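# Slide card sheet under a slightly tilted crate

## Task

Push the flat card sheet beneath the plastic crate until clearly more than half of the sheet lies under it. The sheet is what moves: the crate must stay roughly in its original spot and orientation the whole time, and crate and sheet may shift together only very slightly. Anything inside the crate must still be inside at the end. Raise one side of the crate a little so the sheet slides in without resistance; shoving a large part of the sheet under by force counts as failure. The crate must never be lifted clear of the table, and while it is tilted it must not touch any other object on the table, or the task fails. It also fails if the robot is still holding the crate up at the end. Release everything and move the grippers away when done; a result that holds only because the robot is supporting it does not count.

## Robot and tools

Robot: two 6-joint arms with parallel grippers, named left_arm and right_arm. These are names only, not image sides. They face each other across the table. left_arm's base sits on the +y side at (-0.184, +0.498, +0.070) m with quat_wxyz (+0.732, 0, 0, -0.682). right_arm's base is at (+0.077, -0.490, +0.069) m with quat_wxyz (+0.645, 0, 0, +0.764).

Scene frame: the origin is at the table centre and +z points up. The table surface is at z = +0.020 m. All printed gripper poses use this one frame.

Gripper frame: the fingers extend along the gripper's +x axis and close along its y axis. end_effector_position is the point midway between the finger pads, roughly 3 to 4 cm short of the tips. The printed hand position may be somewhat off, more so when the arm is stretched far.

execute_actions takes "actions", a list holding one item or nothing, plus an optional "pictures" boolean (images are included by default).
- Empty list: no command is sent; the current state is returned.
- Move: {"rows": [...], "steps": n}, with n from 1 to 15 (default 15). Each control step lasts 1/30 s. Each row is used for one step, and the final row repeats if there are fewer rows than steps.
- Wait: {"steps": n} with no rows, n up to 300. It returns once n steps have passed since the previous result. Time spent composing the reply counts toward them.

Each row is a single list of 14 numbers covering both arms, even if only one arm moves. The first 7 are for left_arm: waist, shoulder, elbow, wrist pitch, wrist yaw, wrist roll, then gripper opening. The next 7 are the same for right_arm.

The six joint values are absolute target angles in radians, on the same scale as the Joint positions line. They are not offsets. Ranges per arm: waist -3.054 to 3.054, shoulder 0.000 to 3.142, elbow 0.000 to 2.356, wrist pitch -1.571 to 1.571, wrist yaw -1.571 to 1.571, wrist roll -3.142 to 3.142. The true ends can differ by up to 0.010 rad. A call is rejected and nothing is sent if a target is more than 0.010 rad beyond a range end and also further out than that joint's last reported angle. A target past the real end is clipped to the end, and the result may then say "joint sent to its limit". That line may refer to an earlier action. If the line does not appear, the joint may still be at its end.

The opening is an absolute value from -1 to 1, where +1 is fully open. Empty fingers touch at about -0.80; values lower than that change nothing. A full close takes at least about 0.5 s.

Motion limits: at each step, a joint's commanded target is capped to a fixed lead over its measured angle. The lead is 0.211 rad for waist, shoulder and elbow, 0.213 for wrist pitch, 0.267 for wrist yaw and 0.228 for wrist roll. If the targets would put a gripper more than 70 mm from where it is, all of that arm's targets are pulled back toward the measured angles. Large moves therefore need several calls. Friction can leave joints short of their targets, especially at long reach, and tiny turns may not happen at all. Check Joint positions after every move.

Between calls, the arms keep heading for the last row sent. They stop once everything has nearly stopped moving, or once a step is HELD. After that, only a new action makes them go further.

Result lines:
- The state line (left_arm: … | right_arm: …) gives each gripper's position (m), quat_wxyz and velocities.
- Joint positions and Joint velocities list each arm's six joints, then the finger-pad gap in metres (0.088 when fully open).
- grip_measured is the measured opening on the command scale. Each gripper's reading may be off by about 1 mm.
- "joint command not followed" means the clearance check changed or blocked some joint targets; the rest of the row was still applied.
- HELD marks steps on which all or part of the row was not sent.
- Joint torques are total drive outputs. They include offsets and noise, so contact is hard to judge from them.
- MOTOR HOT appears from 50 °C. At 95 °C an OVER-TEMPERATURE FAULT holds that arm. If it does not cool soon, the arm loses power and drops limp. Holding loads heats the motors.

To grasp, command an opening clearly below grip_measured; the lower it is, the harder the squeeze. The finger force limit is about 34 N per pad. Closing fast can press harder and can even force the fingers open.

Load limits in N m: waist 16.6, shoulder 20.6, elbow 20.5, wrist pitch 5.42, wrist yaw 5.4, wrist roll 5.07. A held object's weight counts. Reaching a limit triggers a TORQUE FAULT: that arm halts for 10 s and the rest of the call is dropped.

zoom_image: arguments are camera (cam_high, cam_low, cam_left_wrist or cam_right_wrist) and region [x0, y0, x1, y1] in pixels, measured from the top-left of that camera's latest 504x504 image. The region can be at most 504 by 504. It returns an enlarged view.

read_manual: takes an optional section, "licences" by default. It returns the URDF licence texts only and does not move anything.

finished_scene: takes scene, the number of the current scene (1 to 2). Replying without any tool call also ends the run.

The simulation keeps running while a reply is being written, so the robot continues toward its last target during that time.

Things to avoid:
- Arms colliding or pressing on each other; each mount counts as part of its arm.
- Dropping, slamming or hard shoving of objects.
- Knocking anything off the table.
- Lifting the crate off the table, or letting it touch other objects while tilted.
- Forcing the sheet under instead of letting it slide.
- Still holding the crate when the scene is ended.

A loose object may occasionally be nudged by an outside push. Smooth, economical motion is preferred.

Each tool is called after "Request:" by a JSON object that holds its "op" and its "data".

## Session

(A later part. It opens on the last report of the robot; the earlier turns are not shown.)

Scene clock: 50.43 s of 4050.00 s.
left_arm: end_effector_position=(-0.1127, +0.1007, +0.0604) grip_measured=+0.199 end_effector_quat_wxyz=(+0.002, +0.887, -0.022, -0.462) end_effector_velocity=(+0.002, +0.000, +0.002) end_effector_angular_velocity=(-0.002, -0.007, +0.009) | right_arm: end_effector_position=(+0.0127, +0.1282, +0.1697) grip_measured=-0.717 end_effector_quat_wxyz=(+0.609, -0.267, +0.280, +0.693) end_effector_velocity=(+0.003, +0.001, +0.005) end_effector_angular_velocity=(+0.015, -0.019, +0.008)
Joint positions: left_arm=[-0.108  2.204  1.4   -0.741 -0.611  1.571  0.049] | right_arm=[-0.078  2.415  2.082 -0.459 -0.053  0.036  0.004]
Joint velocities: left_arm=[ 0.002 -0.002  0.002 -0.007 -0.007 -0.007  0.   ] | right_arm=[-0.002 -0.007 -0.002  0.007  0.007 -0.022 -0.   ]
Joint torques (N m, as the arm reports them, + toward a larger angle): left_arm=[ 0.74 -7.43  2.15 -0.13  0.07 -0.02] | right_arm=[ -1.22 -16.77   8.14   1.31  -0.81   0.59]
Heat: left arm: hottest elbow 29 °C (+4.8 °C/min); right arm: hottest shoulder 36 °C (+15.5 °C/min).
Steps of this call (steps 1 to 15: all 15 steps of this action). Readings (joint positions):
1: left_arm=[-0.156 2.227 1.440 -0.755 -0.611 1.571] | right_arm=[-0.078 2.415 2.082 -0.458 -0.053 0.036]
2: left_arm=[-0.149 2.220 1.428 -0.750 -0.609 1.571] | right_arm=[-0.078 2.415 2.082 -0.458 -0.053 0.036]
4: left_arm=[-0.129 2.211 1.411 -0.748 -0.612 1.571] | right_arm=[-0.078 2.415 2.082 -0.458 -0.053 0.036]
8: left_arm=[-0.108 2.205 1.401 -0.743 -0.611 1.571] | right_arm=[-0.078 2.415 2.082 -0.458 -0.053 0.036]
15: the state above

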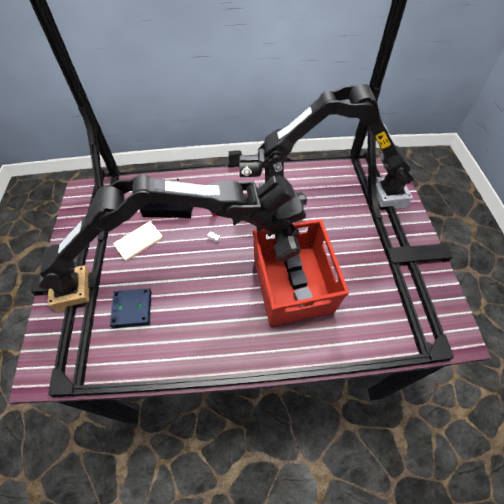

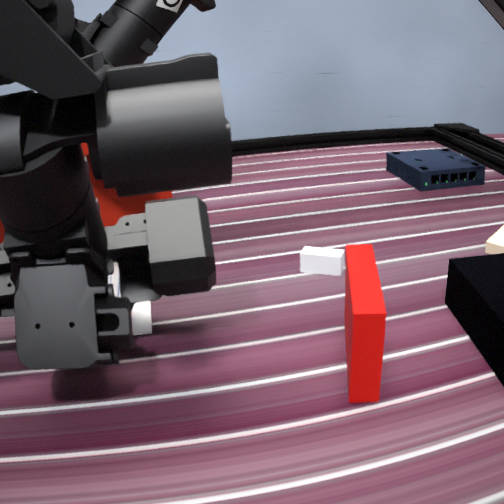

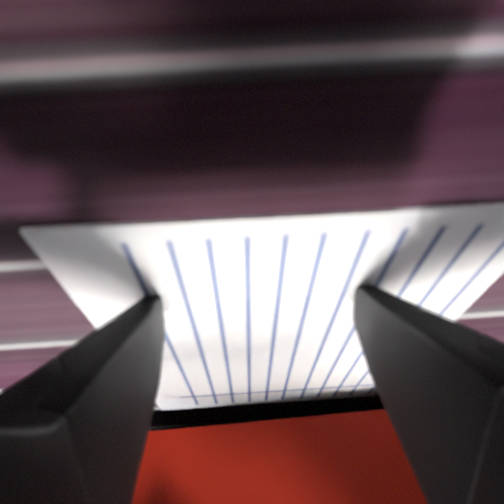

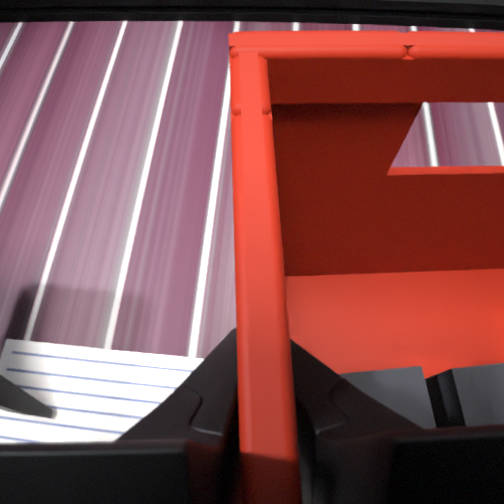

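Request:
{"op": "execute_actions", "data": {"actions": [{"rows":[[-0.04,2.2,1.35,-0.73,-0.6,1.57,0.2,-0.09,2.39,2.1,-0.46,-0.07,0.055,-1]],"steps":10}], "pictures": false}}

Request:
{"op": "execute_actions", "data": {"actions": [{"rows":[[0.02,2.2,1.35,-0.73,-0.6,1.57,0.2,-0.09,2.39,2.1,-0.46,-0.07,0.055,-1]],"steps":10}], "pictures": false}}

Request:
{"op": "execute_actions", "data": {"actions": [{"rows":[[0.07,2.2,1.35,-0.73,-0.6,1.57,0.2,-0.09,2.39,2.1,-0.46,-0.07,0.055,-1]],"steps":12}]}}

Scene clock: 55.20 s of 4050.00 s.
left_arm: end_effector_position=(-0.0888, +0.1104, +0.0601) grip_measured=+0.200 end_effector_quat_wxyz=(+0.016, +0.887, +0.005, -0.462) end_effector_velocity=(+0.000, -0.001, +0.002) end_effector_angular_velocity=(-0.017, +0.007, +0.008) | right_arm: end_effector_position=(+0.0127, +0.1281, +0.1703) grip_measured=-0.717 end_effector_quat_wxyz=(+0.609, -0.267, +0.280, +0.693) end_effector_velocity=(-0.005, -0.002, +0.002) end_effector_angular_velocity=(-0.003, +0.010, +0.023)
Joint positions: left_arm=[-0.047  2.19   1.374 -0.73  -0.611  1.571  0.049] | right_arm=[-0.078  2.414  2.083 -0.46  -0.054  0.036  0.004]
Joint velocities: left_arm=[ 0.002 -0.007 -0.002  0.007  0.007 -0.007 -0.   ] | right_arm=[ 0.002 -0.007 -0.002 -0.007 -0.022 -0.007 -0.   ]
Joint torques (N m, as the arm reports them, + toward a larger angle): left_arm=[ 0.63 -7.32  2.25 -0.09  0.09 -0.01] | right_arm=[ -1.2  -16.66   8.09   1.42  -0.81   0.56]
Heat: left arm: hottest elbow 28 °C (+3.3 °C/min); right arm: hottest shoulder 38 °C (+16.3 °C/min).
Steps of this call (steps 1 to 15: the robot went on to your last target; steps 16 to 133: nothing new was sent; steps 134 to 143: all 10 steps of this action). Readings (joint positions):
134: left_arm=[-0.105 2.201 1.394 -0.737 -0.611 1.571] | right_arm=[-0.078 2.414 2.083 -0.460 -0.054 0.036]
135: left_arm=[-0.097 2.198 1.389 -0.735 -0.609 1.571] | right_arm=[-0.078 2.414 2.083 -0.460 -0.054 0.036]
137: left_arm=[-0.073 2.193 1.380 -0.733 -0.611 1.571] | right_arm=[-0.078 2.414 2.083 -0.460 -0.054 0.036]
141: left_arm=[-0.047 2.190 1.374 -0.731 -0.611 1.571] | right_arm=[-0.078 2.414 2.083 -0.460 -0.054 0.036]
143: the state above

Scene clock: 55.53 s of 4050.00 s.
left_arm: end_effector_position=(-0.0660, +0.1169, +0.0601) grip_measured=+0.200 end_effector_quat_wxyz=(+0.030, +0.887, +0.031, -0.461) end_effector_velocity=(-0.002, -0.003, +0.001) end_effector_angular_velocity=(-0.017, +0.006, +0.003) | right_arm: end_effector_position=(+0.0127, +0.1281, +0.1703) grip_measured=-0.717 end_effector_quat_wxyz=(+0.609, -0.267, +0.280, +0.693) end_effector_velocity=(+0.003, -0.001, -0.001) end_effector_angular_velocity=(-0.006, -0.011, -0.002)
Joint positions: left_arm=[ 0.012  2.19   1.373 -0.73  -0.611  1.571  0.049] | right_arm=[-0.078  2.414  2.083 -0.46  -0.054  0.036  0.004]
Joint velocities: left_arm=[-0.002 -0.002  0.002  0.007  0.007 -0.007 -0.   ] | right_arm=[-0.002 -0.002 -0.002 -0.007  0.007 -0.007 -0.   ]
Joint torques (N m, as the arm reports them, + toward a larger angle): left_arm=[ 0.67 -7.25  2.29 -0.14  0.09 -0.02] | right_arm=[ -1.2  -16.71   8.05   1.43  -0.8    0.57]
Heat: left arm: hottest elbow 28 °C (+3.2 °C/min); right arm: hottest shoulder 39 °C (+17.3 °C/min).
Steps of this call (steps 1 to 10: all 10 steps of this action). Readings (joint positions):
1: left_arm=[-0.045 2.190 1.374 -0.730 -0.611 1.571] | right_arm=[-0.078 2.414 2.083 -0.460 -0.054 0.036]
2: left_arm=[-0.037 2.190 1.374 -0.730 -0.609 1.571] | right_arm=[-0.078 2.414 2.083 -0.460 -0.054 0.036]
4: left_arm=[-0.014 2.190 1.374 -0.730 -0.611 1.571] | right_arm=[-0.078 2.414 2.083 -0.460 -0.054 0.036]
8: left_arm=[0.012 2.190 1.373 -0.730 -0.612 1.571] | right_arm=[-0.078 2.414 2.083 -0.460 -0.054 0.036]
10: the state above

Scene clock: 55.93 s of 4050.00 s.
left_arm: end_effector_position=(-0.0474, +0.1231, +0.0603) grip_measured=+0.200 end_effector_quat_wxyz=(+0.041, +0.886, +0.053, -0.460) end_effector_velocity=(-0.000, +0.001, +0.003) end_effector_angular_velocity=(-0.001, -0.007, +0.004) | right_arm: end_effector_position=(+0.0127, +0.1281, +0.1705) grip_measured=-0.717 end_effector_quat_wxyz=(+0.609, -0.266, +0.280, +0.693) end_effector_velocity=(+0.003, -0.001, -0.004) end_effector_angular_velocity=(-0.013, -0.001, -0.013)
Joint positions: left_arm=[ 0.061  2.189  1.373 -0.729 -0.611  1.571  0.049] | right_arm=[-0.078  2.414  2.083 -0.46  -0.054  0.037  0.004]
Joint velocities: left_arm=[-0.002 -0.007 -0.002 -0.007 -0.007 -0.007 -0.   ] | right_arm=[-0.002  0.002 -0.002 -0.007  0.007  0.007 -0.   ]
Joint torques (N m, as the arm reports them, + toward a larger angle): left_arm=[ 0.81 -7.21  2.31 -0.13  0.08 -0.02] | right_arm=[ -1.21 -16.66   8.05   1.43  -0.8    0.56]
Heat: left arm: hottest elbow 28 °C (+3.2 °C/min); right arm: hottest shoulder 39 °C (+17.2 °C/min).
Steps of this call (steps 1 to 12: all 12 steps of this action). Readings (joint positions):
1: left_arm=[0.014 2.190 1.373 -0.730 -0.611 1.571] | right_arm=[-0.078 2.414 2.083 -0.460 -0.054 0.037]
2: left_arm=[0.021 2.190 1.373 -0.729 -0.609 1.571] | right_arm=[-0.078 2.414 2.083 -0.460 -0.054 0.037]
4: left_arm=[0.039 2.189 1.373 -0.729 -0.610 1.571] | right_arm=[-0.078 2.414 2.083 -0.460 -0.054 0.037]
8: left_arm=[0.061 2.189 1.373 -0.729 -0.611 1.571] | right_arm=[-0.078 2.414 2.083 -0.460 -0.054 0.037]
12: the state above

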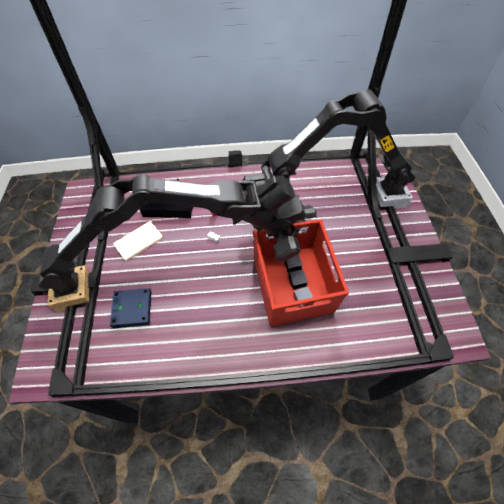

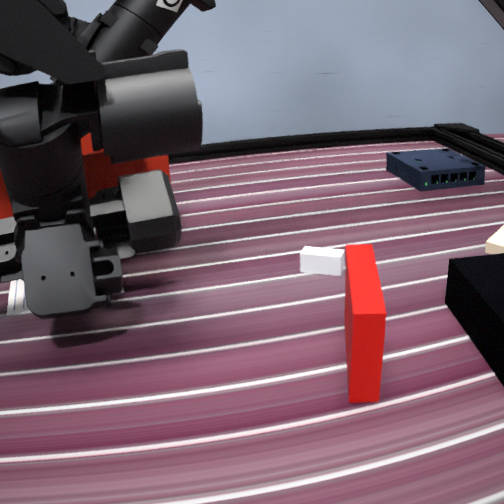

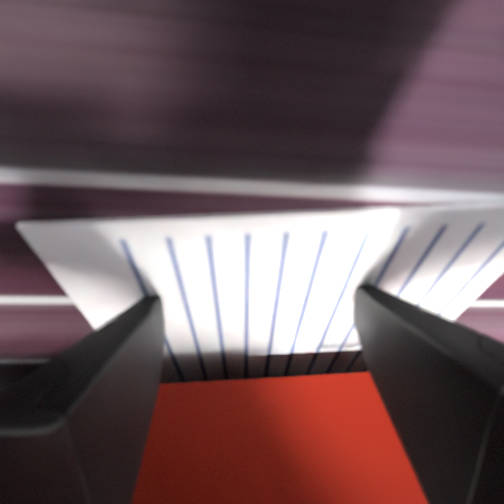

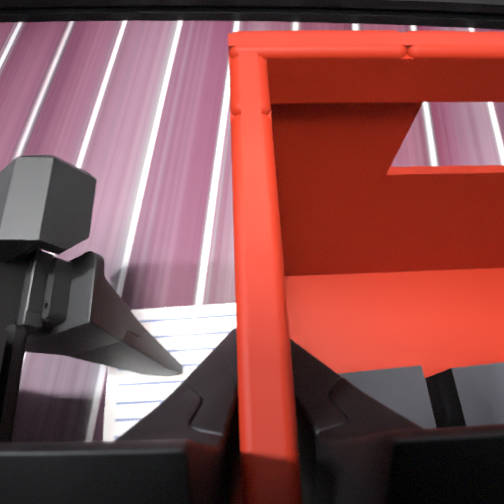

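Request:
{"op": "execute_actions", "data": {"actions": [{"rows":[[0.06,2.165,1.385,-0.76,-0.6,1.57,0.2,-0.09,2.39,2.1,-0.46,-0.07,0.055,-1]],"steps":10}], "pictures": false}}

Request:
{"op": "execute_actions", "data": {"actions": [{"rows":[[0.015,2.165,1.385,-0.76,-0.6,1.57,0.2,-0.09,2.39,2.1,-0.46,-0.07,0.055,-1]],"steps":10}], "pictures": false}}

Request:
{"op": "execute_actions", "data": {"actions": [{"rows":[[0.015,2.2,1.35,-0.73,-0.6,1.57,0.2,-0.09,2.39,2.1,-0.46,-0.07,0.055,-1]],"steps":10}], "pictures": false}}

Request:
{"op": "execute_actions", "data": {"actions": [{"rows":[[0.09,2.2,1.35,-0.73,-0.6,1.57,0.2,-0.09,2.39,2.1,-0.46,-0.07,0.055,-1]],"steps":14}]}}

Scene clock: 59.87 s of 4050.00 s.
left_arm: end_effector_position=(-0.0487, +0.1260, +0.0641) grip_measured=+0.200 end_effector_quat_wxyz=(+0.036, +0.883, +0.056, -0.464) end_effector_velocity=(-0.001, +0.004, +0.003) end_effector_angular_velocity=(+0.022, -0.005, -0.008) | right_arm: end_effector_position=(+0.0128, +0.1281, +0.1708) grip_measured=-0.717 end_effector_quat_wxyz=(+0.609, -0.266, +0.280, +0.693) end_effector_velocity=(-0.005, -0.003, -0.005) end_effector_angular_velocity=(-0.018, +0.009, +0.023)
Joint positions: left_arm=[ 0.062  2.179  1.376 -0.756 -0.603  1.571  0.049] | right_arm=[-0.078  2.413  2.083 -0.461 -0.054  0.037  0.004]
Joint velocities: left_arm=[-0.002 -0.007 -0.002 -0.022 -0.007  0.007 -0.   ] | right_arm=[ 0.002  0.002 -0.007 -0.007 -0.022 -0.007 -0.   ]
Joint torques (N m, as the arm reports them, + toward a larger angle): left_arm=[-0.14 -9.81  5.79 -0.35 -0.19 -0.01] | right_arm=[ -1.17 -16.58   8.     1.49  -0.78   0.54]
Heat: left arm: hottest elbow 28 °C (+3.0 °C/min); right arm: hottest shoulder 41 °C (+18.0 °C/min).
Steps of this call (steps 1 to 15: the robot went on to your last target; steps 16 to 108: nothing new was sent; steps 109 to 118: all 10 steps of this action). Readings (joint positions):
109: left_arm=[0.062 2.185 1.374 -0.731 -0.612 1.571] | right_arm=[-0.078 2.413 2.083 -0.461 -0.054 0.037]
110: left_arm=[0.062 2.182 1.376 -0.739 -0.608 1.571] | right_arm=[-0.078 2.413 2.083 -0.461 -0.054 0.037]
112: left_arm=[0.062 2.180 1.376 -0.750 -0.604 1.571] | right_arm=[-0.078 2.413 2.083 -0.461 -0.054 0.037]
116: left_arm=[0.062 2.179 1.376 -0.756 -0.603 1.571] | right_arm=[-0.078 2.413 2.083 -0.461 -0.054 0.037]
118: the state above

Scene clock: 60.20 s of 4050.00 s.
left_arm: end_effector_position=(-0.0671, +0.1200, +0.0641) grip_measured=+0.200 end_effector_quat_wxyz=(+0.024, +0.884, +0.035, -0.465) end_effector_velocity=(+0.002, +0.002, +0.002) end_effector_angular_velocity=(+0.005, -0.022, +0.004) | right_arm: end_effector_position=(+0.0128, +0.1281, +0.1709) grip_measured=-0.717 end_effector_quat_wxyz=(+0.609, -0.266, +0.280, +0.693) end_effector_velocity=(-0.002, +0.000, +0.002) end_effector_angular_velocity=(+0.008, +0.001, +0.029)
Joint positions: left_arm=[ 0.013  2.178  1.376 -0.758 -0.601  1.571  0.049] | right_arm=[-0.078  2.413  2.084 -0.461 -0.054  0.037  0.004]
Joint velocities: left_arm=[-0.002 -0.002 -0.002 -0.007 -0.022 -0.007 -0.   ] | right_arm=[-0.002 -0.002 -0.002  0.007 -0.022 -0.022  0.   ]
Joint torques (N m, as the arm reports them, + toward a larger angle): left_arm=[ 0.17 -9.8   5.79 -0.28 -0.26  0.  ] | right_arm=[ -1.18 -16.58   8.02   1.49  -0.78   0.55]
Heat: left arm: hottest elbow 28 °C (+3.0 °C/min); right arm: hottest shoulder 41 °C (+18.2 °C/min).
Steps of this call (steps 1 to 10: all 10 steps of this action). Readings (joint positions):
1: left_arm=[0.059 2.179 1.376 -0.757 -0.604 1.571] | right_arm=[-0.078 2.413 2.083 -0.461 -0.054 0.037]
2: left_arm=[0.052 2.179 1.376 -0.758 -0.604 1.571] | right_arm=[-0.078 2.413 2.083 -0.461 -0.054 0.037]
4: left_arm=[0.033 2.179 1.376 -0.758 -0.603 1.571] | right_arm=[-0.078 2.413 2.083 -0.461 -0.054 0.037]
8: left_arm=[0.014 2.178 1.376 -0.758 -0.601 1.571] | right_arm=[-0.078 2.413 2.084 -0.461 -0.054 0.037]
10: the state above

Scene clock: 60.53 s of 4050.00 s.
left_arm: end_effector_position=(-0.0664, +0.1199, +0.0616) grip_measured=+0.199 end_effector_quat_wxyz=(+0.028, +0.885, +0.032, -0.463) end_effector_velocity=(-0.002, +0.002, -0.004) end_effector_angular_velocity=(+0.011, +0.008, -0.009) | right_arm: end_effector_position=(+0.0128, +0.1281, +0.1709) grip_measured=-0.717 end_effector_quat_wxyz=(+0.609, -0.266, +0.280, +0.693) end_effector_velocity=(-0.002, -0.004, -0.003) end_effector_angular_velocity=(-0.020, -0.012, +0.023)
Joint positions: left_arm=[ 0.013  2.179  1.364 -0.735 -0.606  1.571  0.049] | right_arm=[-0.078  2.413  2.084 -0.461 -0.054  0.037  0.004]
Joint velocities: left_arm=[-0.002  0.002 -0.012  0.007  0.007  0.007 -0.   ] | right_arm=[ 0.002 -0.002 -0.002 -0.022 -0.007 -0.022 -0.   ]
Joint torques (N m, as the arm reports them, + toward a larger angle): left_arm=[ 0.15 -6.04  3.39  0.22 -0.09  0.  ] | right_arm=[ -1.17 -16.6    7.96   1.51  -0.78   0.55]
Heat: left arm: hottest elbow 28 °C (+3.0 °C/min); right arm: hottest shoulder 41 °C (+18.1 °C/min).
Steps of this call (steps 1 to 10: all 10 steps of this action). Readings (joint positions):
1: left_arm=[0.013 2.178 1.374 -0.754 -0.601 1.571] | right_arm=[-0.078 2.413 2.084 -0.461 -0.054 0.037]
2: left_arm=[0.013 2.179 1.371 -0.749 -0.602 1.571] | right_arm=[-0.078 2.413 2.084 -0.461 -0.054 0.037]
4: left_arm=[0.013 2.179 1.367 -0.741 -0.604 1.571] | right_arm=[-0.078 2.413 2.084 -0.461 -0.054 0.037]
8: left_arm=[0.013 2.179 1.364 -0.736 -0.606 1.571] | right_arm=[-0.078 2.413 2.084 -0.461 -0.054 0.037]
10: the state above

Scene clock: 61.00 s of 4050.00 s.
left_arm: end_effector_position=(-0.0380, +0.1288, +0.0616) grip_measured=+0.200 end_effector_quat_wxyz=(+0.049, +0.884, +0.064, -0.461) end_effector_velocity=(+0.002, +0.000, +0.003) end_effector_angular_velocity=(+0.010, -0.021, -0.008) | right_arm: end_effector_position=(+0.0128, +0.1281, +0.1711) grip_measured=-0.717 end_effector_quat_wxyz=(+0.609, -0.266, +0.280, +0.693) end_effector_velocity=(+0.003, -0.004, -0.006) end_effector_angular_velocity=(-0.024, -0.023, +0.008)
Joint positions: left_arm=[ 0.089  2.179  1.363 -0.729 -0.607  1.571  0.049] | right_arm=[-0.078  2.413  2.084 -0.461 -0.054  0.037  0.004]
Joint velocities: left_arm=[-0.002 -0.002  0.002 -0.007 -0.022  0.007 -0.   ] | right_arm=[-0.002  0.002 -0.002 -0.022  0.007 -0.022 -0.   ]
Joint torques (N m, as the arm reports them, + toward a larger angle): left_arm=[ 0.11 -6.    3.31 -0.18 -0.06  0.  ] | right_arm=[ -1.17 -16.54   7.96   1.51  -0.77   0.55]
Heat: left arm: hottest elbow 28 °C (+3.0 °C/min); right arm: hottest shoulder 41 °C (+18.0 °C/min).
Steps of this call (steps 1 to 14: all 14 steps of this action). Readings (joint positions):
1: left_arm=[0.017 2.179 1.363 -0.733 -0.606 1.571] | right_arm=[-0.078 2.413 2.084 -0.461 -0.054 0.037]
2: left_arm=[0.027 2.179 1.363 -0.730 -0.604 1.571] | right_arm=[-0.078 2.413 2.084 -0.461 -0.054 0.037]
4: left_arm=[0.056 2.179 1.363 -0.729 -0.607 1.571] | right_arm=[-0.078 2.413 2.084 -0.461 -0.054 0.037]
8: left_arm=[0.088 2.179 1.363 -0.729 -0.607 1.571] | right_arm=[-0.078 2.413 2.084 -0.461 -0.054 0.037]
14: the state above

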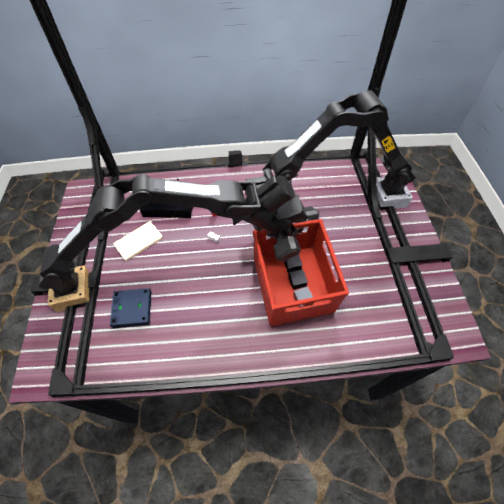

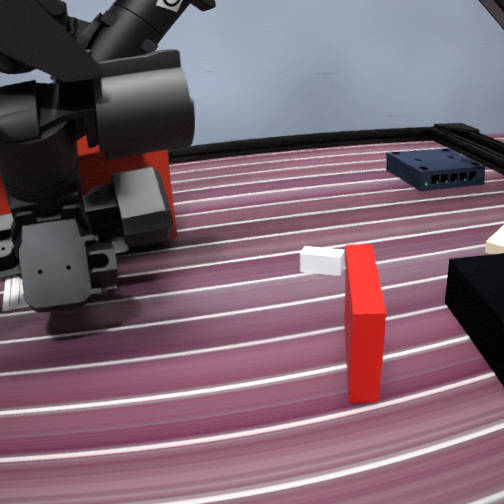

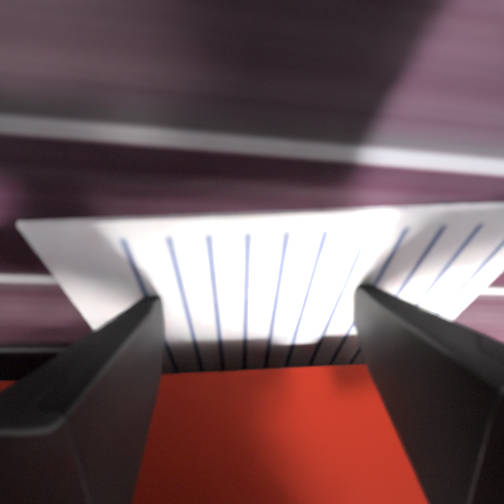

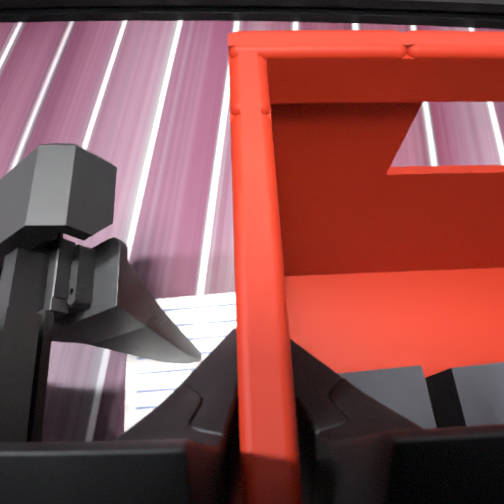

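The fingers never lifted off the sheet, so I'll repeat with a higher lift.

Request:
{"op": "execute_actions", "data": {"actions": [{"rows":[[0.089,2.14,1.375,-0.77,-0.6,1.57,0.2,-0.09,2.39,2.1,-0.46,-0.07,0.055,-1]],"steps":12}], "pictures": false}}

Request:
{"op": "execute_actions", "data": {"actions": [{"rows":[[0.045,2.14,1.375,-0.77,-0.6,1.57,0.2,-0.09,2.39,2.1,-0.46,-0.07,0.055,-1]],"steps":10}], "pictures": false}}

Request:
{"op": "execute_actions", "data": {"actions": [{"rows":[[0.045,2.2,1.355,-0.74,-0.6,1.57,0.2,-0.09,2.39,2.1,-0.46,-0.07,0.055,-1]],"steps":12}], "pictures": false}}

Request:
{"op": "execute_actions", "data": {"actions": [{"rows":[[0.105,2.2,1.355,-0.74,-0.6,1.57,0.2,-0.09,2.39,2.1,-0.46,-0.07,0.055,-1]],"steps":14}]}}

Scene clock: 65.33 s of 4050.00 s.
left_arm: end_effector_position=(-0.0393, +0.1327, +0.0705) grip_measured=+0.200 end_effector_quat_wxyz=(+0.043, +0.882, +0.067, -0.464) end_effector_velocity=(+0.003, +0.006, +0.000) end_effector_angular_velocity=(+0.026, -0.018, +0.009) | right_arm: end_effector_position=(+0.0130, +0.1280, +0.1714) grip_measured=-0.717 end_effector_quat_wxyz=(+0.609, -0.266, +0.281, +0.693) end_effector_velocity=(-0.002, +0.000, +0.002) end_effector_angular_velocity=(+0.008, +0.001, +0.029)
Joint positions: left_arm=[ 0.089  2.155  1.366 -0.768 -0.602  1.571  0.049] | right_arm=[-0.078  2.413  2.084 -0.462 -0.055  0.037  0.004]
Joint velocities: left_arm=[ 0.002  0.002 -0.002 -0.022 -0.022 -0.007 -0.   ] | right_arm=[-0.002 -0.002 -0.002  0.007 -0.022 -0.022  0.   ]
Joint torques (N m, as the arm reports them, + toward a larger angle): left_arm=[ 0.01 -9.85  5.89 -0.29 -0.25  0.  ] | right_arm=[ -1.14 -16.45   7.92   1.56  -0.74   0.53]
Heat: left arm: hottest elbow 28 °C (+2.0 °C/min); right arm: hottest shoulder 43 °C (+19.2 °C/min).
Steps of this call (steps 1 to 15: the robot went on to your last target; steps 16 to 118: nothing new was sent; steps 119 to 130: all 12 steps of this action). Readings (joint positions):
119: left_arm=[0.089 2.175 1.364 -0.733 -0.607 1.571] | right_arm=[-0.078 2.413 2.084 -0.462 -0.055 0.037]
120: left_arm=[0.089 2.172 1.365 -0.746 -0.604 1.571] | right_arm=[-0.078 2.413 2.084 -0.462 -0.055 0.037]
122: left_arm=[0.089 2.166 1.366 -0.761 -0.602 1.571] | right_arm=[-0.078 2.413 2.084 -0.462 -0.055 0.037]
126: left_arm=[0.089 2.156 1.366 -0.766 -0.602 1.571] | right_arm=[-0.078 2.413 2.084 -0.462 -0.055 0.037]
130: the state above

Scene clock: 65.67 s of 4050.00 s.
left_arm: end_effector_position=(-0.0563, +0.1265, +0.0704) grip_measured=+0.200 end_effector_quat_wxyz=(+0.033, +0.883, +0.047, -0.465) end_effector_velocity=(+0.001, +0.004, +0.001) end_effector_angular_velocity=(+0.010, -0.021, +0.004) | right_arm: end_effector_position=(+0.0130, +0.1280, +0.1714) grip_measured=-0.717 end_effector_quat_wxyz=(+0.609, -0.266, +0.281, +0.693) end_effector_velocity=(-0.002, -0.002, -0.001) end_effector_angular_velocity=(-0.009, +0.010, +0.002)
Joint positions: left_arm=[ 0.043  2.155  1.366 -0.768 -0.601  1.571  0.049] | right_arm=[-0.078  2.413  2.084 -0.462 -0.055  0.037  0.004]
Joint velocities: left_arm=[-0.002 -0.002 -0.007 -0.007 -0.022 -0.007 -0.   ] | right_arm=[ 0.002 -0.002 -0.002 -0.007 -0.007  0.007 -0.   ]
Joint torques (N m, as the arm reports them, + toward a larger angle): left_arm=[ 0.24 -9.87  5.87 -0.26 -0.28  0.  ] | right_arm=[ -1.12 -16.5    7.92   1.57  -0.75   0.54]
Heat: left arm: hottest elbow 28 °C (+2.0 °C/min); right arm: hottest shoulder 43 °C (+19.1 °C/min).
Steps of this call (steps 1 to 10: all 10 steps of this action). Readings (joint positions):
1: left_arm=[0.087 2.155 1.366 -0.768 -0.602 1.571] | right_arm=[-0.078 2.413 2.084 -0.462 -0.055 0.037]
2: left_arm=[0.080 2.155 1.366 -0.768 -0.601 1.571] | right_arm=[-0.078 2.413 2.084 -0.462 -0.055 0.037]
4: left_arm=[0.062 2.155 1.366 -0.768 -0.601 1.571] | right_arm=[-0.078 2.413 2.084 -0.462 -0.055 0.037]
8: left_arm=[0.043 2.155 1.366 -0.768 -0.601 1.571] | right_arm=[-0.078 2.413 2.084 -0.462 -0.055 0.037]
10: the state above

Scene clock: 66.07 s of 4050.00 s.
left_arm: end_effector_position=(-0.0555, +0.1248, +0.0621) grip_measured=+0.199 end_effector_quat_wxyz=(+0.032, +0.885, +0.047, -0.462) end_effector_velocity=(+0.002, -0.002, +0.003) end_effector_angular_velocity=(-0.022, -0.024, +0.016) | right_arm: end_effector_position=(+0.0130, +0.1280, +0.1714) grip_measured=-0.717 end_effector_quat_wxyz=(+0.609, -0.266, +0.281, +0.693) end_effector_velocity=(+0.004, -0.001, -0.001) end_effector_angular_velocity=(-0.005, -0.011, +0.013)
Joint positions: left_arm=[ 0.042  2.179  1.366 -0.745 -0.609  1.569  0.049] | right_arm=[-0.078  2.413  2.084 -0.462 -0.055  0.037  0.004]
Joint velocities: left_arm=[-0.002 -0.002  0.002  0.007 -0.022 -0.022 -0.   ] | right_arm=[-0.007 -0.002 -0.002 -0.007 -0.007 -0.022 -0.   ]
Joint torques (N m, as the arm reports them, + toward a larger angle): left_arm=[ 0.31 -5.97  3.64  0.25  0.01  0.04] | right_arm=[ -1.12 -16.5    7.93   1.57  -0.75   0.52]
Heat: left arm: hottest elbow 28 °C (+1.0 °C/min); right arm: hottest shoulder 43 °C (+19.3 °C/min).
Steps of this call (steps 1 to 12: all 12 steps of this action). Readings (joint positions):
1: left_arm=[0.043 2.159 1.366 -0.766 -0.601 1.571] | right_arm=[-0.078 2.413 2.084 -0.462 -0.055 0.037]
2: left_arm=[0.043 2.164 1.366 -0.757 -0.601 1.570] | right_arm=[-0.078 2.413 2.084 -0.462 -0.055 0.037]
4: left_arm=[0.043 2.176 1.366 -0.747 -0.604 1.570] | right_arm=[-0.078 2.413 2.084 -0.462 -0.055 0.037]
8: left_arm=[0.041 2.179 1.366 -0.746 -0.609 1.569] | right_arm=[-0.078 2.413 2.084 -0.462 -0.055 0.037]
12: the state above

Scene clock: 66.53 s of 4050.00 s.
left_arm: end_effector_position=(-0.0335, +0.1318, +0.0618) grip_measured=+0.200 end_effector_quat_wxyz=(+0.049, +0.883, +0.072, -0.462) end_effector_velocity=(+0.000, -0.001, -0.001) end_effector_angular_velocity=(-0.005, -0.008, +0.004) | right_arm: end_effector_position=(+0.0129, +0.1280, +0.1713) grip_measured=-0.717 end_effector_quat_wxyz=(+0.608, -0.266, +0.281, +0.693) end_effector_velocity=(-0.002, -0.002, -0.001) end_effector_angular_velocity=(-0.008, +0.010, +0.018)
Joint positions: left_arm=[ 0.102  2.179  1.366 -0.738 -0.605  1.569  0.049] | right_arm=[-0.078  2.413  2.084 -0.463 -0.055  0.037  0.004]
Joint velocities: left_arm=[-0.002  0.002 -0.002  0.007 -0.007 -0.007 -0.   ] | right_arm=[-0.002 -0.002 -0.002 -0.007 -0.022 -0.007 -0.   ]
Joint torques (N m, as the arm reports them, + toward a larger angle): left_arm=[ 0.24 -6.05  3.65 -0.24 -0.13  0.05] | right_arm=[ -1.12 -16.48   7.94   1.57  -0.73   0.54]
Heat: left arm: hottest elbow 28 °C (+1.0 °C/min); right arm: hottest shoulder 44 °C (+20.2 °C/min).
Steps of this call (steps 1 to 14: all 14 steps of this action). Readings (joint positions):
1: left_arm=[0.044 2.179 1.366 -0.744 -0.607 1.569] | right_arm=[-0.078 2.413 2.084 -0.462 -0.055 0.037]
2: left_arm=[0.053 2.179 1.366 -0.740 -0.605 1.569] | right_arm=[-0.078 2.413 2.084 -0.462 -0.055 0.037]
4: left_arm=[0.076 2.179 1.366 -0.738 -0.604 1.569] | right_arm=[-0.078 2.413 2.084 -0.462 -0.055 0.037]
8: left_arm=[0.102 2.179 1.366 -0.738 -0.605 1.569] | right_arm=[-0.078 2.413 2.084 -0.462 -0.055 0.037]
14: the state above

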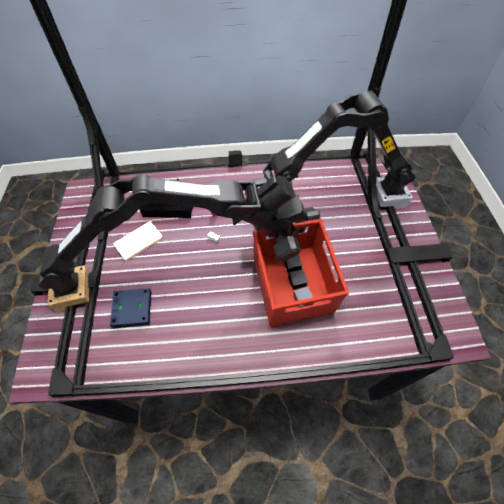

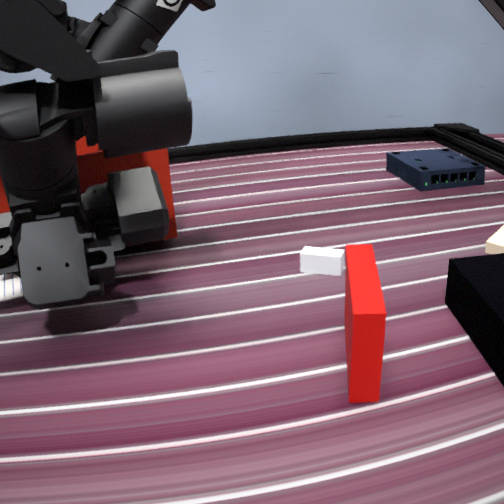

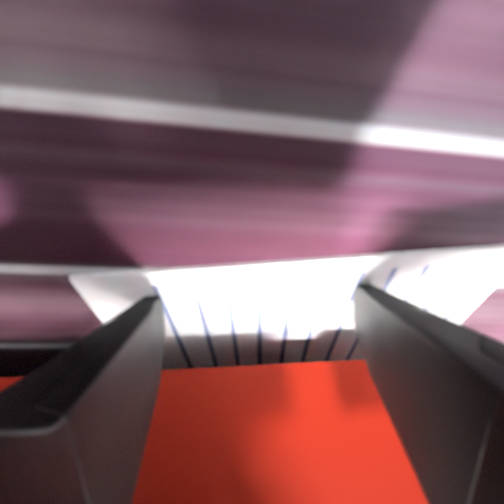

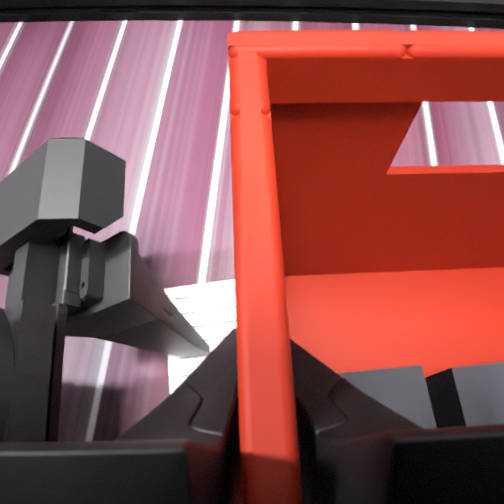

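Request:
{"op": "execute_actions", "data": {"actions": [{"rows":[[0.102,2.135,1.375,-0.775,-0.6,1.57,0.2,-0.09,2.39,2.1,-0.46,-0.07,0.055,-1]],"steps":12}], "pictures": false}}

Request:
{"op": "execute_actions", "data": {"actions": [{"rows":[[-0.2,2.12,1.375,-0.775,-0.6,1.57,0.2,-0.065,2.432,2.08,-0.44,-0.03,0.02,-1]]}], "pictures": false}}

Request:
{"op": "execute_actions", "data": {"actions": [{"rows":[[-0.3,1.6,1.1,-0.8,-0.6,1.57,0.2,-0.05,2.452,2.073,-0.418,0,0,-1]]}], "pictures": false}}

Request:
{"op": "execute_actions", "data": {"actions": [{"rows":[[-0.3,1.1,0.9,-0.8,-0.3,1.57,0.2,-0.053,2.445,2.075,-0.418,0,0,0.3]]}]}}

Scene clock: 72.17 s of 4050.00 s.
left_arm: end_effector_position=(-0.0345, +0.1347, +0.0726) grip_measured=+0.200 end_effector_quat_wxyz=(+0.048, +0.882, +0.073, -0.464) end_effector_velocity=(-0.003, +0.004, +0.001) end_effector_angular_velocity=(+0.019, -0.004, -0.001) | right_arm: end_effector_position=(+0.0131, +0.1279, +0.1718) grip_measured=-0.717 end_effector_quat_wxyz=(+0.609, -0.265, +0.281, +0.693) end_effector_velocity=(+0.002, -0.003, -0.001) end_effector_angular_velocity=(-0.018, +0.009, +0.013)
Joint positions: left_arm=[ 0.102  2.149  1.367 -0.773 -0.601  1.569  0.049] | right_arm=[-0.079  2.412  2.085 -0.463 -0.056  0.038  0.004]
Joint velocities: left_arm=[-0.007 -0.002 -0.002 -0.022 -0.007 -0.007 -0.   ] | right_arm=[-0.007 -0.002  0.002 -0.022 -0.022 -0.007 -0.   ]
Joint torques (N m, as the arm reports them, + toward a larger angle): left_arm=[-0.01 -9.78  5.76 -0.28 -0.25  0.04] | right_arm=[ -1.11 -16.43   7.91   1.66  -0.72   0.52]
Heat: left arm: hottest elbow 28 °C (+0.0 °C/min); right arm: hottest shoulder 46 °C (+21.3 °C/min).
Steps of this call (steps 1 to 15: the robot went on to your last target; steps 16 to 157: nothing new was sent; steps 158 to 169: all 12 steps of this action). Readings (joint positions):
158: left_arm=[0.102 2.174 1.366 -0.742 -0.606 1.569] | right_arm=[-0.078 2.412 2.085 -0.463 -0.055 0.037]
159: left_arm=[0.102 2.170 1.367 -0.754 -0.603 1.569] | right_arm=[-0.079 2.412 2.085 -0.463 -0.055 0.038]
161: left_arm=[0.102 2.163 1.367 -0.767 -0.601 1.569] | right_arm=[-0.079 2.412 2.085 -0.463 -0.056 0.038]
165: left_arm=[0.102 2.151 1.367 -0.771 -0.601 1.569] | right_arm=[-0.079 2.412 2.085 -0.463 -0.056 0.038]
169: the state above

Scene clock: 72.67 s of 4050.00 s.
left_arm: end_effector_position=(-0.1505, +0.1050, +0.0782) grip_measured=+0.200 end_effector_quat_wxyz=(-0.017, +0.882, -0.065, -0.467) end_effector_velocity=(+0.044, -0.000, +0.001) end_effector_angular_velocity=(-0.027, -0.004, +0.116) | right_arm: end_effector_position=(+0.0073, +0.1292, +0.1623) grip_measured=-0.717 end_effector_quat_wxyz=(+0.612, -0.284, +0.264, +0.690) end_effector_velocity=(-0.005, -0.001, +0.001) end_effector_angular_velocity=(-0.003, +0.010, +0.023)
Joint positions: left_arm=[-0.202  2.134  1.368 -0.775 -0.598  1.569  0.049] | right_arm=[-0.06   2.429  2.082 -0.448 -0.014  0.009  0.004]
Joint velocities: left_arm=[ 0.11  -0.002 -0.002  0.022 -0.007 -0.007  0.   ] | right_arm=[ 0.002 -0.002  0.002 -0.007 -0.022 -0.007 -0.   ]
Joint torques (N m, as the arm reports them, + toward a larger angle): left_arm=[-0.38 -9.79  5.66 -0.14 -0.37  0.04] | right_arm=[ -0.52 -13.3    5.85   1.98  -0.75   0.34]
Heat: left arm: hottest elbow 28 °C (+0.0 °C/min); right arm: hottest shoulder 46 °C (+21.1 °C/min).
Steps of this call (steps 1 to 15: all 15 steps of this action). Readings (joint positions):
1: left_arm=[0.093 2.148 1.367 -0.774 -0.607 1.569] | right_arm=[-0.078 2.413 2.085 -0.463 -0.053 0.037]
2: left_arm=[0.065 2.147 1.367 -0.775 -0.608 1.569] | right_arm=[-0.075 2.416 2.085 -0.462 -0.048 0.033]
4: left_arm=[-0.023 2.144 1.367 -0.775 -0.606 1.569] | right_arm=[-0.067 2.422 2.083 -0.455 -0.030 0.019]
8: left_arm=[-0.196 2.136 1.368 -0.775 -0.596 1.569] | right_arm=[-0.060 2.429 2.082 -0.448 -0.014 0.009]
15: the state above

Scene clock: 73.17 s of 4050.00 s.
left_arm: end_effector_position=(-0.1760, +0.1613, +0.1895) grip_measured=+0.200 end_effector_quat_wxyz=(+0.069, +0.863, -0.165, -0.473) end_effector_velocity=(+0.007, +0.036, -0.034) end_effector_angular_velocity=(+0.155, -0.031, -0.010) | right_arm: end_effector_position=(+0.0061, +0.1312, +0.1589) grip_measured=-0.718 end_effector_quat_wxyz=(+0.615, -0.285, +0.258, +0.688) end_effector_velocity=(+0.001, -0.001, -0.001) end_effector_angular_velocity=(-0.008, +0.009, -0.002)
Joint positions: left_arm=[-0.302  1.604  1.11  -0.798 -0.601  1.569  0.049] | right_arm=[-0.055  2.437  2.078 -0.43   0.     0.005  0.004]
Joint velocities: left_arm=[-0.002 -0.007 -0.11  -0.051  0.007  0.007 -0.   ] | right_arm=[-0.002 -0.002 -0.002 -0.007 -0.007  0.007 -0.   ]
Joint torques (N m, as the arm reports them, + toward a larger angle): left_arm=[ 0.17 -5.88  5.58  0.25 -0.27  0.03] | right_arm=[  0.47 -11.84   5.49   2.25  -0.05  -0.14]
Heat: left arm: hottest elbow 28 °C (+0.0 °C/min); right arm: hottest shoulder 45 °C (+20.3 °C/min).
Steps of this call (steps 1 to 15: all 15 steps of this action). Readings (joint positions):
1: left_arm=[-0.204 2.101 1.333 -0.755 -0.602 1.569] | right_arm=[-0.059 2.432 2.081 -0.447 -0.013 0.008]
2: left_arm=[-0.220 2.054 1.276 -0.772 -0.602 1.569] | right_arm=[-0.057 2.434 2.080 -0.443 -0.007 0.006]
4: left_arm=[-0.267 1.936 1.168 -0.809 -0.600 1.569] | right_arm=[-0.055 2.435 2.078 -0.439 -0.001 0.005]
8: left_arm=[-0.304 1.720 1.112 -0.801 -0.597 1.569] | right_arm=[-0.055 2.437 2.078 -0.433 -0.000 0.005]
15: the state above

Scene clock: 73.67 s of 4050.00 s.
left_arm: end_effector_position=(-0.2012, +0.2264, +0.2416) grip_measured=+0.200 end_effector_quat_wxyz=(+0.161, +0.749, -0.253, -0.591) end_effector_velocity=(+0.002, +0.008, -0.011) end_effector_angular_velocity=(+0.045, -0.021, -0.004) | right_arm: end_effector_position=(+0.0059, +0.1328, +0.1605) grip_measured=+0.295 end_effector_quat_wxyz=(+0.616, -0.282, +0.254, +0.690) end_effector_velocity=(+0.000, +0.001, +0.005) end_effector_angular_velocity=(+0.012, +0.001, +0.008)
Joint positions: left_arm=[-0.299  1.108  0.907 -0.8   -0.303  1.569  0.049] | right_arm=[-0.055  2.437  2.078 -0.419 -0.     0.004  0.053]
Joint velocities: left_arm=[-0.002 -0.002 -0.027 -0.022 -0.007  0.007  0.   ] | right_arm=[-0.002 -0.007 -0.002  0.007 -0.007 -0.007  0.001]
Joint torques (N m, as the arm reports them, + toward a larger angle): left_arm=[-0.06 -3.57  6.04  0.84 -0.04  0.02] | right_arm=[  0.16 -12.77   5.72   1.47  -0.01  -0.07]
Heat: left arm: hottest elbow 28 °C (+0.0 °C/min); right arm: hottest shoulder 45 °C (+20.1 °C/min).
Steps of this call (steps 1 to 15: all 15 steps of this action). Readings (joint positions):
1: left_arm=[-0.298 1.574 1.076 -0.779 -0.545 1.569] | right_arm=[-0.055 2.437 2.078 -0.429 0.000 0.005]
2: left_arm=[-0.297 1.525 1.027 -0.785 -0.463 1.569] | right_arm=[-0.055 2.437 2.078 -0.426 0.000 0.004]
4: left_arm=[-0.299 1.406 0.942 -0.817 -0.376 1.569] | right_arm=[-0.055 2.437 2.078 -0.419 -0.000 0.004]
8: left_arm=[-0.299 1.190 0.908 -0.801 -0.320 1.569] | right_arm=[-0.055 2.437 2.078 -0.419 -0.000 0.004]
15: the state above

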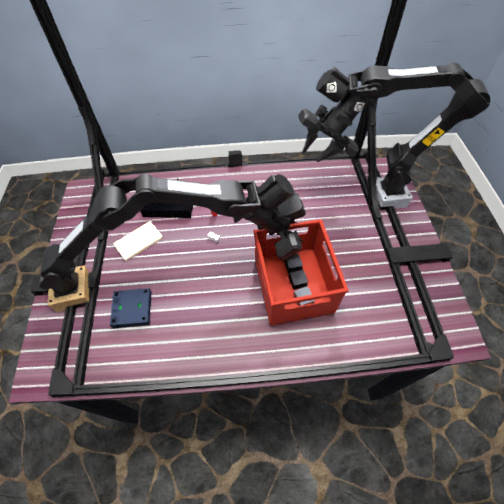

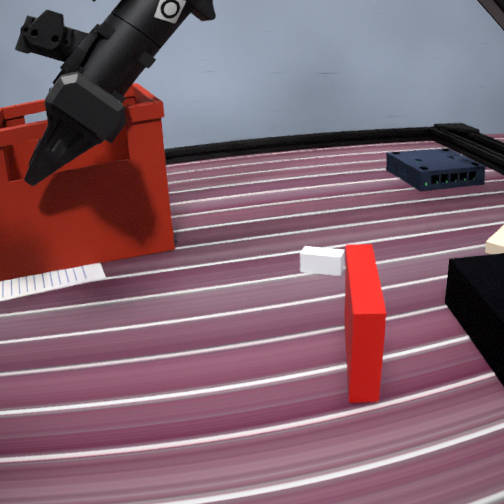

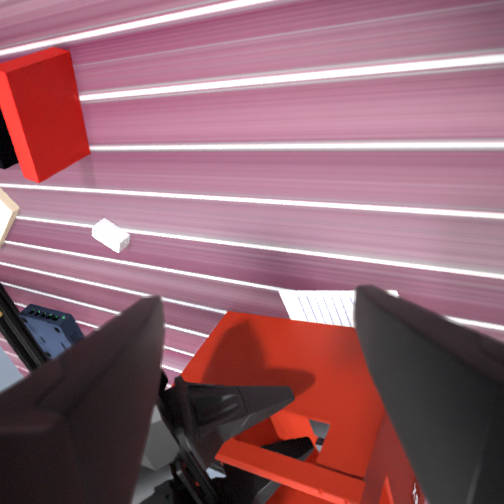

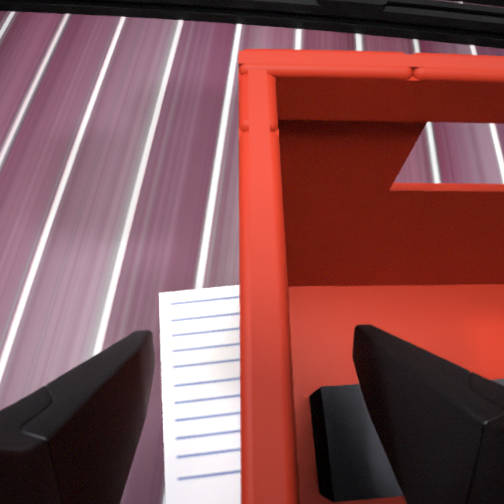

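Request:
{"op": "execute_actions", "data": {"actions": [{"rows":[[-0.3,1.1,0.9,-0.8,-0.3,1.57,0.2,-0.055,2.15,2.075,-0.5,0,0,0.3]]}], "pictures": false}}

Request:
{"op": "execute_actions", "data": {"actions": [{"rows":[[-0.3,1.1,0.9,-0.8,-0.3,1.57,0.2,-0.055,1.3,1.3,-0.6,0,0,0.3]]}], "pictures": false}}

Request:
{"op": "execute_actions", "data": {"actions": [{"steps":15}]}}

Scene clock: 77.20 s of 4050.00 s.
left_arm: end_effector_position=(-0.2014, +0.2266, +0.2415) grip_measured=+0.200 end_effector_quat_wxyz=(+0.161, +0.749, -0.253, -0.591) end_effector_velocity=(-0.001, +0.002, -0.001) end_effector_angular_velocity=(+0.005, +0.017, +0.011) | right_arm: end_effector_position=(+0.0093, +0.1026, +0.3234) grip_measured=+0.300 end_effector_quat_wxyz=(+0.640, -0.204, +0.184, +0.717) end_effector_velocity=(-0.001, -0.012, -0.009) end_effector_angular_velocity=(-0.069, -0.023, +0.020)
Joint positions: left_arm=[-0.299  1.107  0.906 -0.8   -0.302  1.569  0.049] | right_arm=[-0.055  2.143  2.079 -0.492 -0.     0.003  0.054]
Joint velocities: left_arm=[-0.002 -0.002 -0.002 -0.007  0.007 -0.022  0.   ] | right_arm=[ 0.002 -0.012 -0.002 -0.081 -0.007 -0.022 -0.   ]
Joint torques (N m, as the arm reports them, + toward a larger angle): left_arm=[-0.07 -3.67  5.93  0.85 -0.04  0.01] | right_arm=[ -0.02 -11.04   5.86   1.16  -0.01  -0.06]
Heat: left arm: hottest elbow 28 °C (+0.0 °C/min); right arm: hottest shoulder 45 °C (+19.3 °C/min).
Steps of this call (steps 1 to 15: the robot went on to your last target; steps 16 to 91: nothing new was sent; steps 92 to 106: all 15 steps of this action). Readings (joint positions):
92: left_arm=[-0.299 1.107 0.906 -0.800 -0.302 1.569] | right_arm=[-0.055 2.424 2.078 -0.427 -0.000 0.003]
93: left_arm=[-0.299 1.107 0.906 -0.800 -0.302 1.569] | right_arm=[-0.055 2.407 2.072 -0.451 -0.000 0.003]
95: left_arm=[-0.299 1.107 0.906 -0.800 -0.302 1.569] | right_arm=[-0.055 2.366 2.065 -0.468 -0.000 0.003]
99: left_arm=[-0.299 1.107 0.906 -0.800 -0.302 1.569] | right_arm=[-0.055 2.248 2.065 -0.483 -0.000 0.003]
106: the state above

Scene clock: 77.70 s of 4050.00 s.
left_arm: end_effector_position=(-0.2014, +0.2266, +0.2415) grip_measured=+0.200 end_effector_quat_wxyz=(+0.161, +0.749, -0.253, -0.591) end_effector_velocity=(+0.001, +0.002, +0.000) end_effector_angular_velocity=(-0.000, -0.002, +0.007) | right_arm: end_effector_position=(+0.0331, -0.1051, +0.3541) grip_measured=+0.300 end_effector_quat_wxyz=(+0.633, -0.232, +0.209, +0.709) end_effector_velocity=(+0.021, -0.162, +0.297) end_effector_angular_velocity=(+0.892, +0.092, -0.004)
Joint positions: left_arm=[-0.299  1.107  0.906 -0.8   -0.302  1.569  0.049] | right_arm=[-0.055  1.362  1.331 -0.605 -0.     0.003  0.054]
Joint velocities: left_arm=[-0.002 -0.007 -0.002 -0.007 -0.007 -0.007 -0.   ] | right_arm=[-0.002 -0.926 -0.154  0.125  0.007 -0.007 -0.   ]
Joint torques (N m, as the arm reports them, + toward a larger angle): left_arm=[-0.07 -3.66  5.95  0.83 -0.05  0.02] | right_arm=[-0.01 -5.13  4.43  1.87 -0.02 -0.07]
Heat: left arm: hottest elbow 28 °C (+0.0 °C/min); right arm: hottest shoulder 45 °C (+19.1 °C/min).
Steps of this call (steps 1 to 15: all 15 steps of this action). Readings (joint positions):
1: left_arm=[-0.299 1.107 0.906 -0.800 -0.302 1.569] | right_arm=[-0.055 2.107 2.041 -0.500 -0.000 0.003]
2: left_arm=[-0.299 1.107 0.906 -0.800 -0.302 1.569] | right_arm=[-0.055 2.062 1.975 -0.554 -0.000 0.003]
4: left_arm=[-0.299 1.107 0.906 -0.800 -0.302 1.569] | right_arm=[-0.055 1.963 1.841 -0.580 -0.000 0.003]
8: left_arm=[-0.299 1.107 0.906 -0.800 -0.302 1.569] | right_arm=[-0.055 1.733 1.602 -0.591 -0.000 0.003]
15: the state above

Scene clock: 78.20 s of 4050.00 s.
left_arm: end_effector_position=(-0.2014, +0.2266, +0.2415) grip_measured=+0.200 end_effector_quat_wxyz=(+0.161, +0.749, -0.253, -0.591) end_effector_velocity=(+0.001, +0.002, -0.001) end_effector_angular_velocity=(+0.004, -0.003, +0.007) | right_arm: end_effector_position=(+0.0345, -0.1174, +0.3671) grip_measured=+0.300 end_effector_quat_wxyz=(+0.637, -0.217, +0.196, +0.713) end_effector_velocity=(+0.002, -0.001, -0.001) end_effector_angular_velocity=(-0.007, -0.003, +0.003)
Joint positions: left_arm=[-0.299  1.107  0.906 -0.8   -0.302  1.569  0.049] | right_arm=[-0.055  1.301  1.309 -0.601 -0.     0.003  0.054]
Joint velocities: left_arm=[-0.002 -0.002 -0.002 -0.007 -0.007 -0.007 -0.   ] | right_arm=[-0.007 -0.002 -0.002 -0.007 -0.007 -0.007  0.   ]
Joint torques (N m, as the arm reports them, + toward a larger angle): left_arm=[-0.08 -3.65  5.96  0.84 -0.04  0.01] | right_arm=[-0.01 -5.86  5.2   1.64 -0.02 -0.07]
Heat: left arm: hottest elbow 29 °C (+1.0 °C/min); right arm: hottest shoulder 45 °C (+19.3 °C/min).
Steps of this call (steps 1 to 15: the robot went on to your last target). Readings (joint positions):
1: left_arm=[-0.299 1.107 0.906 -0.800 -0.302 1.569] | right_arm=[-0.055 1.337 1.330 -0.600 -0.000 0.003]
2: left_arm=[-0.299 1.107 0.906 -0.800 -0.302 1.569] | right_arm=[-0.055 1.320 1.329 -0.598 -0.000 0.003]
4: left_arm=[-0.299 1.107 0.906 -0.800 -0.302 1.569] | right_arm=[-0.055 1.303 1.328 -0.597 -0.000 0.003]
8: left_arm=[-0.299 1.107 0.906 -0.800 -0.302 1.569] | right_arm=[-0.055 1.301 1.313 -0.600 -0.000 0.003]
15: the state above

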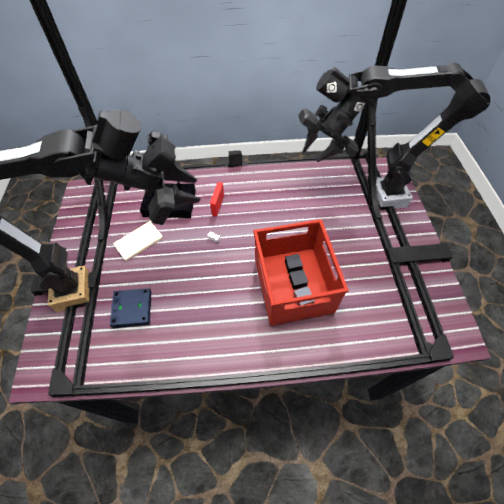

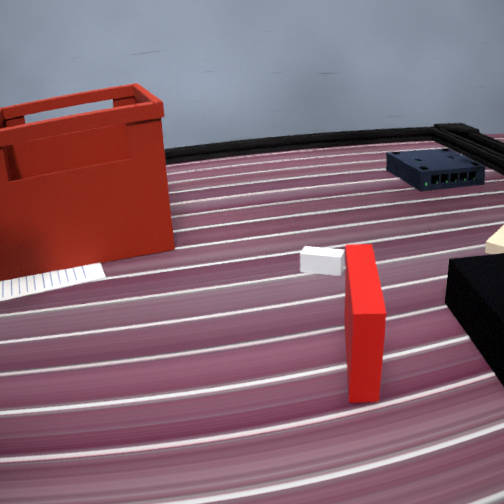

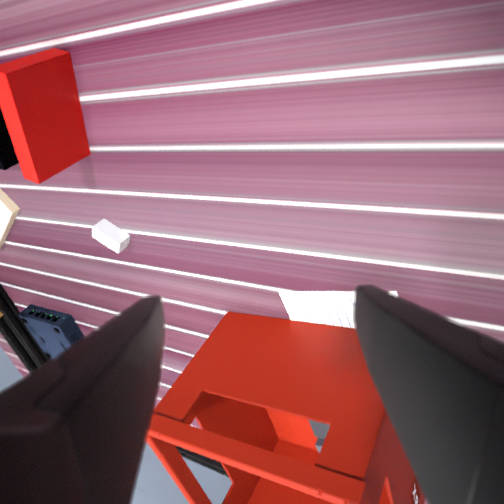

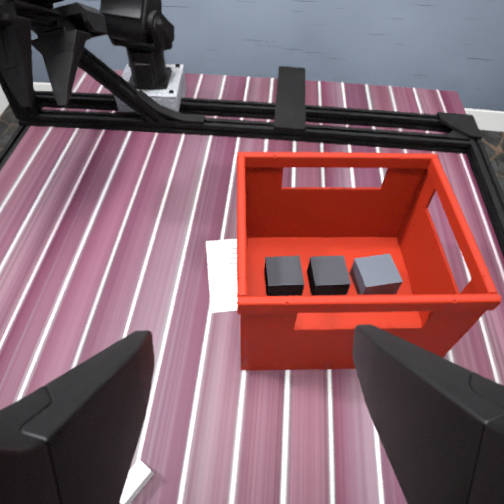

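Request:
{"op": "finished_scene", "data": {"scene": 1}}

The scene is finished: the task was done.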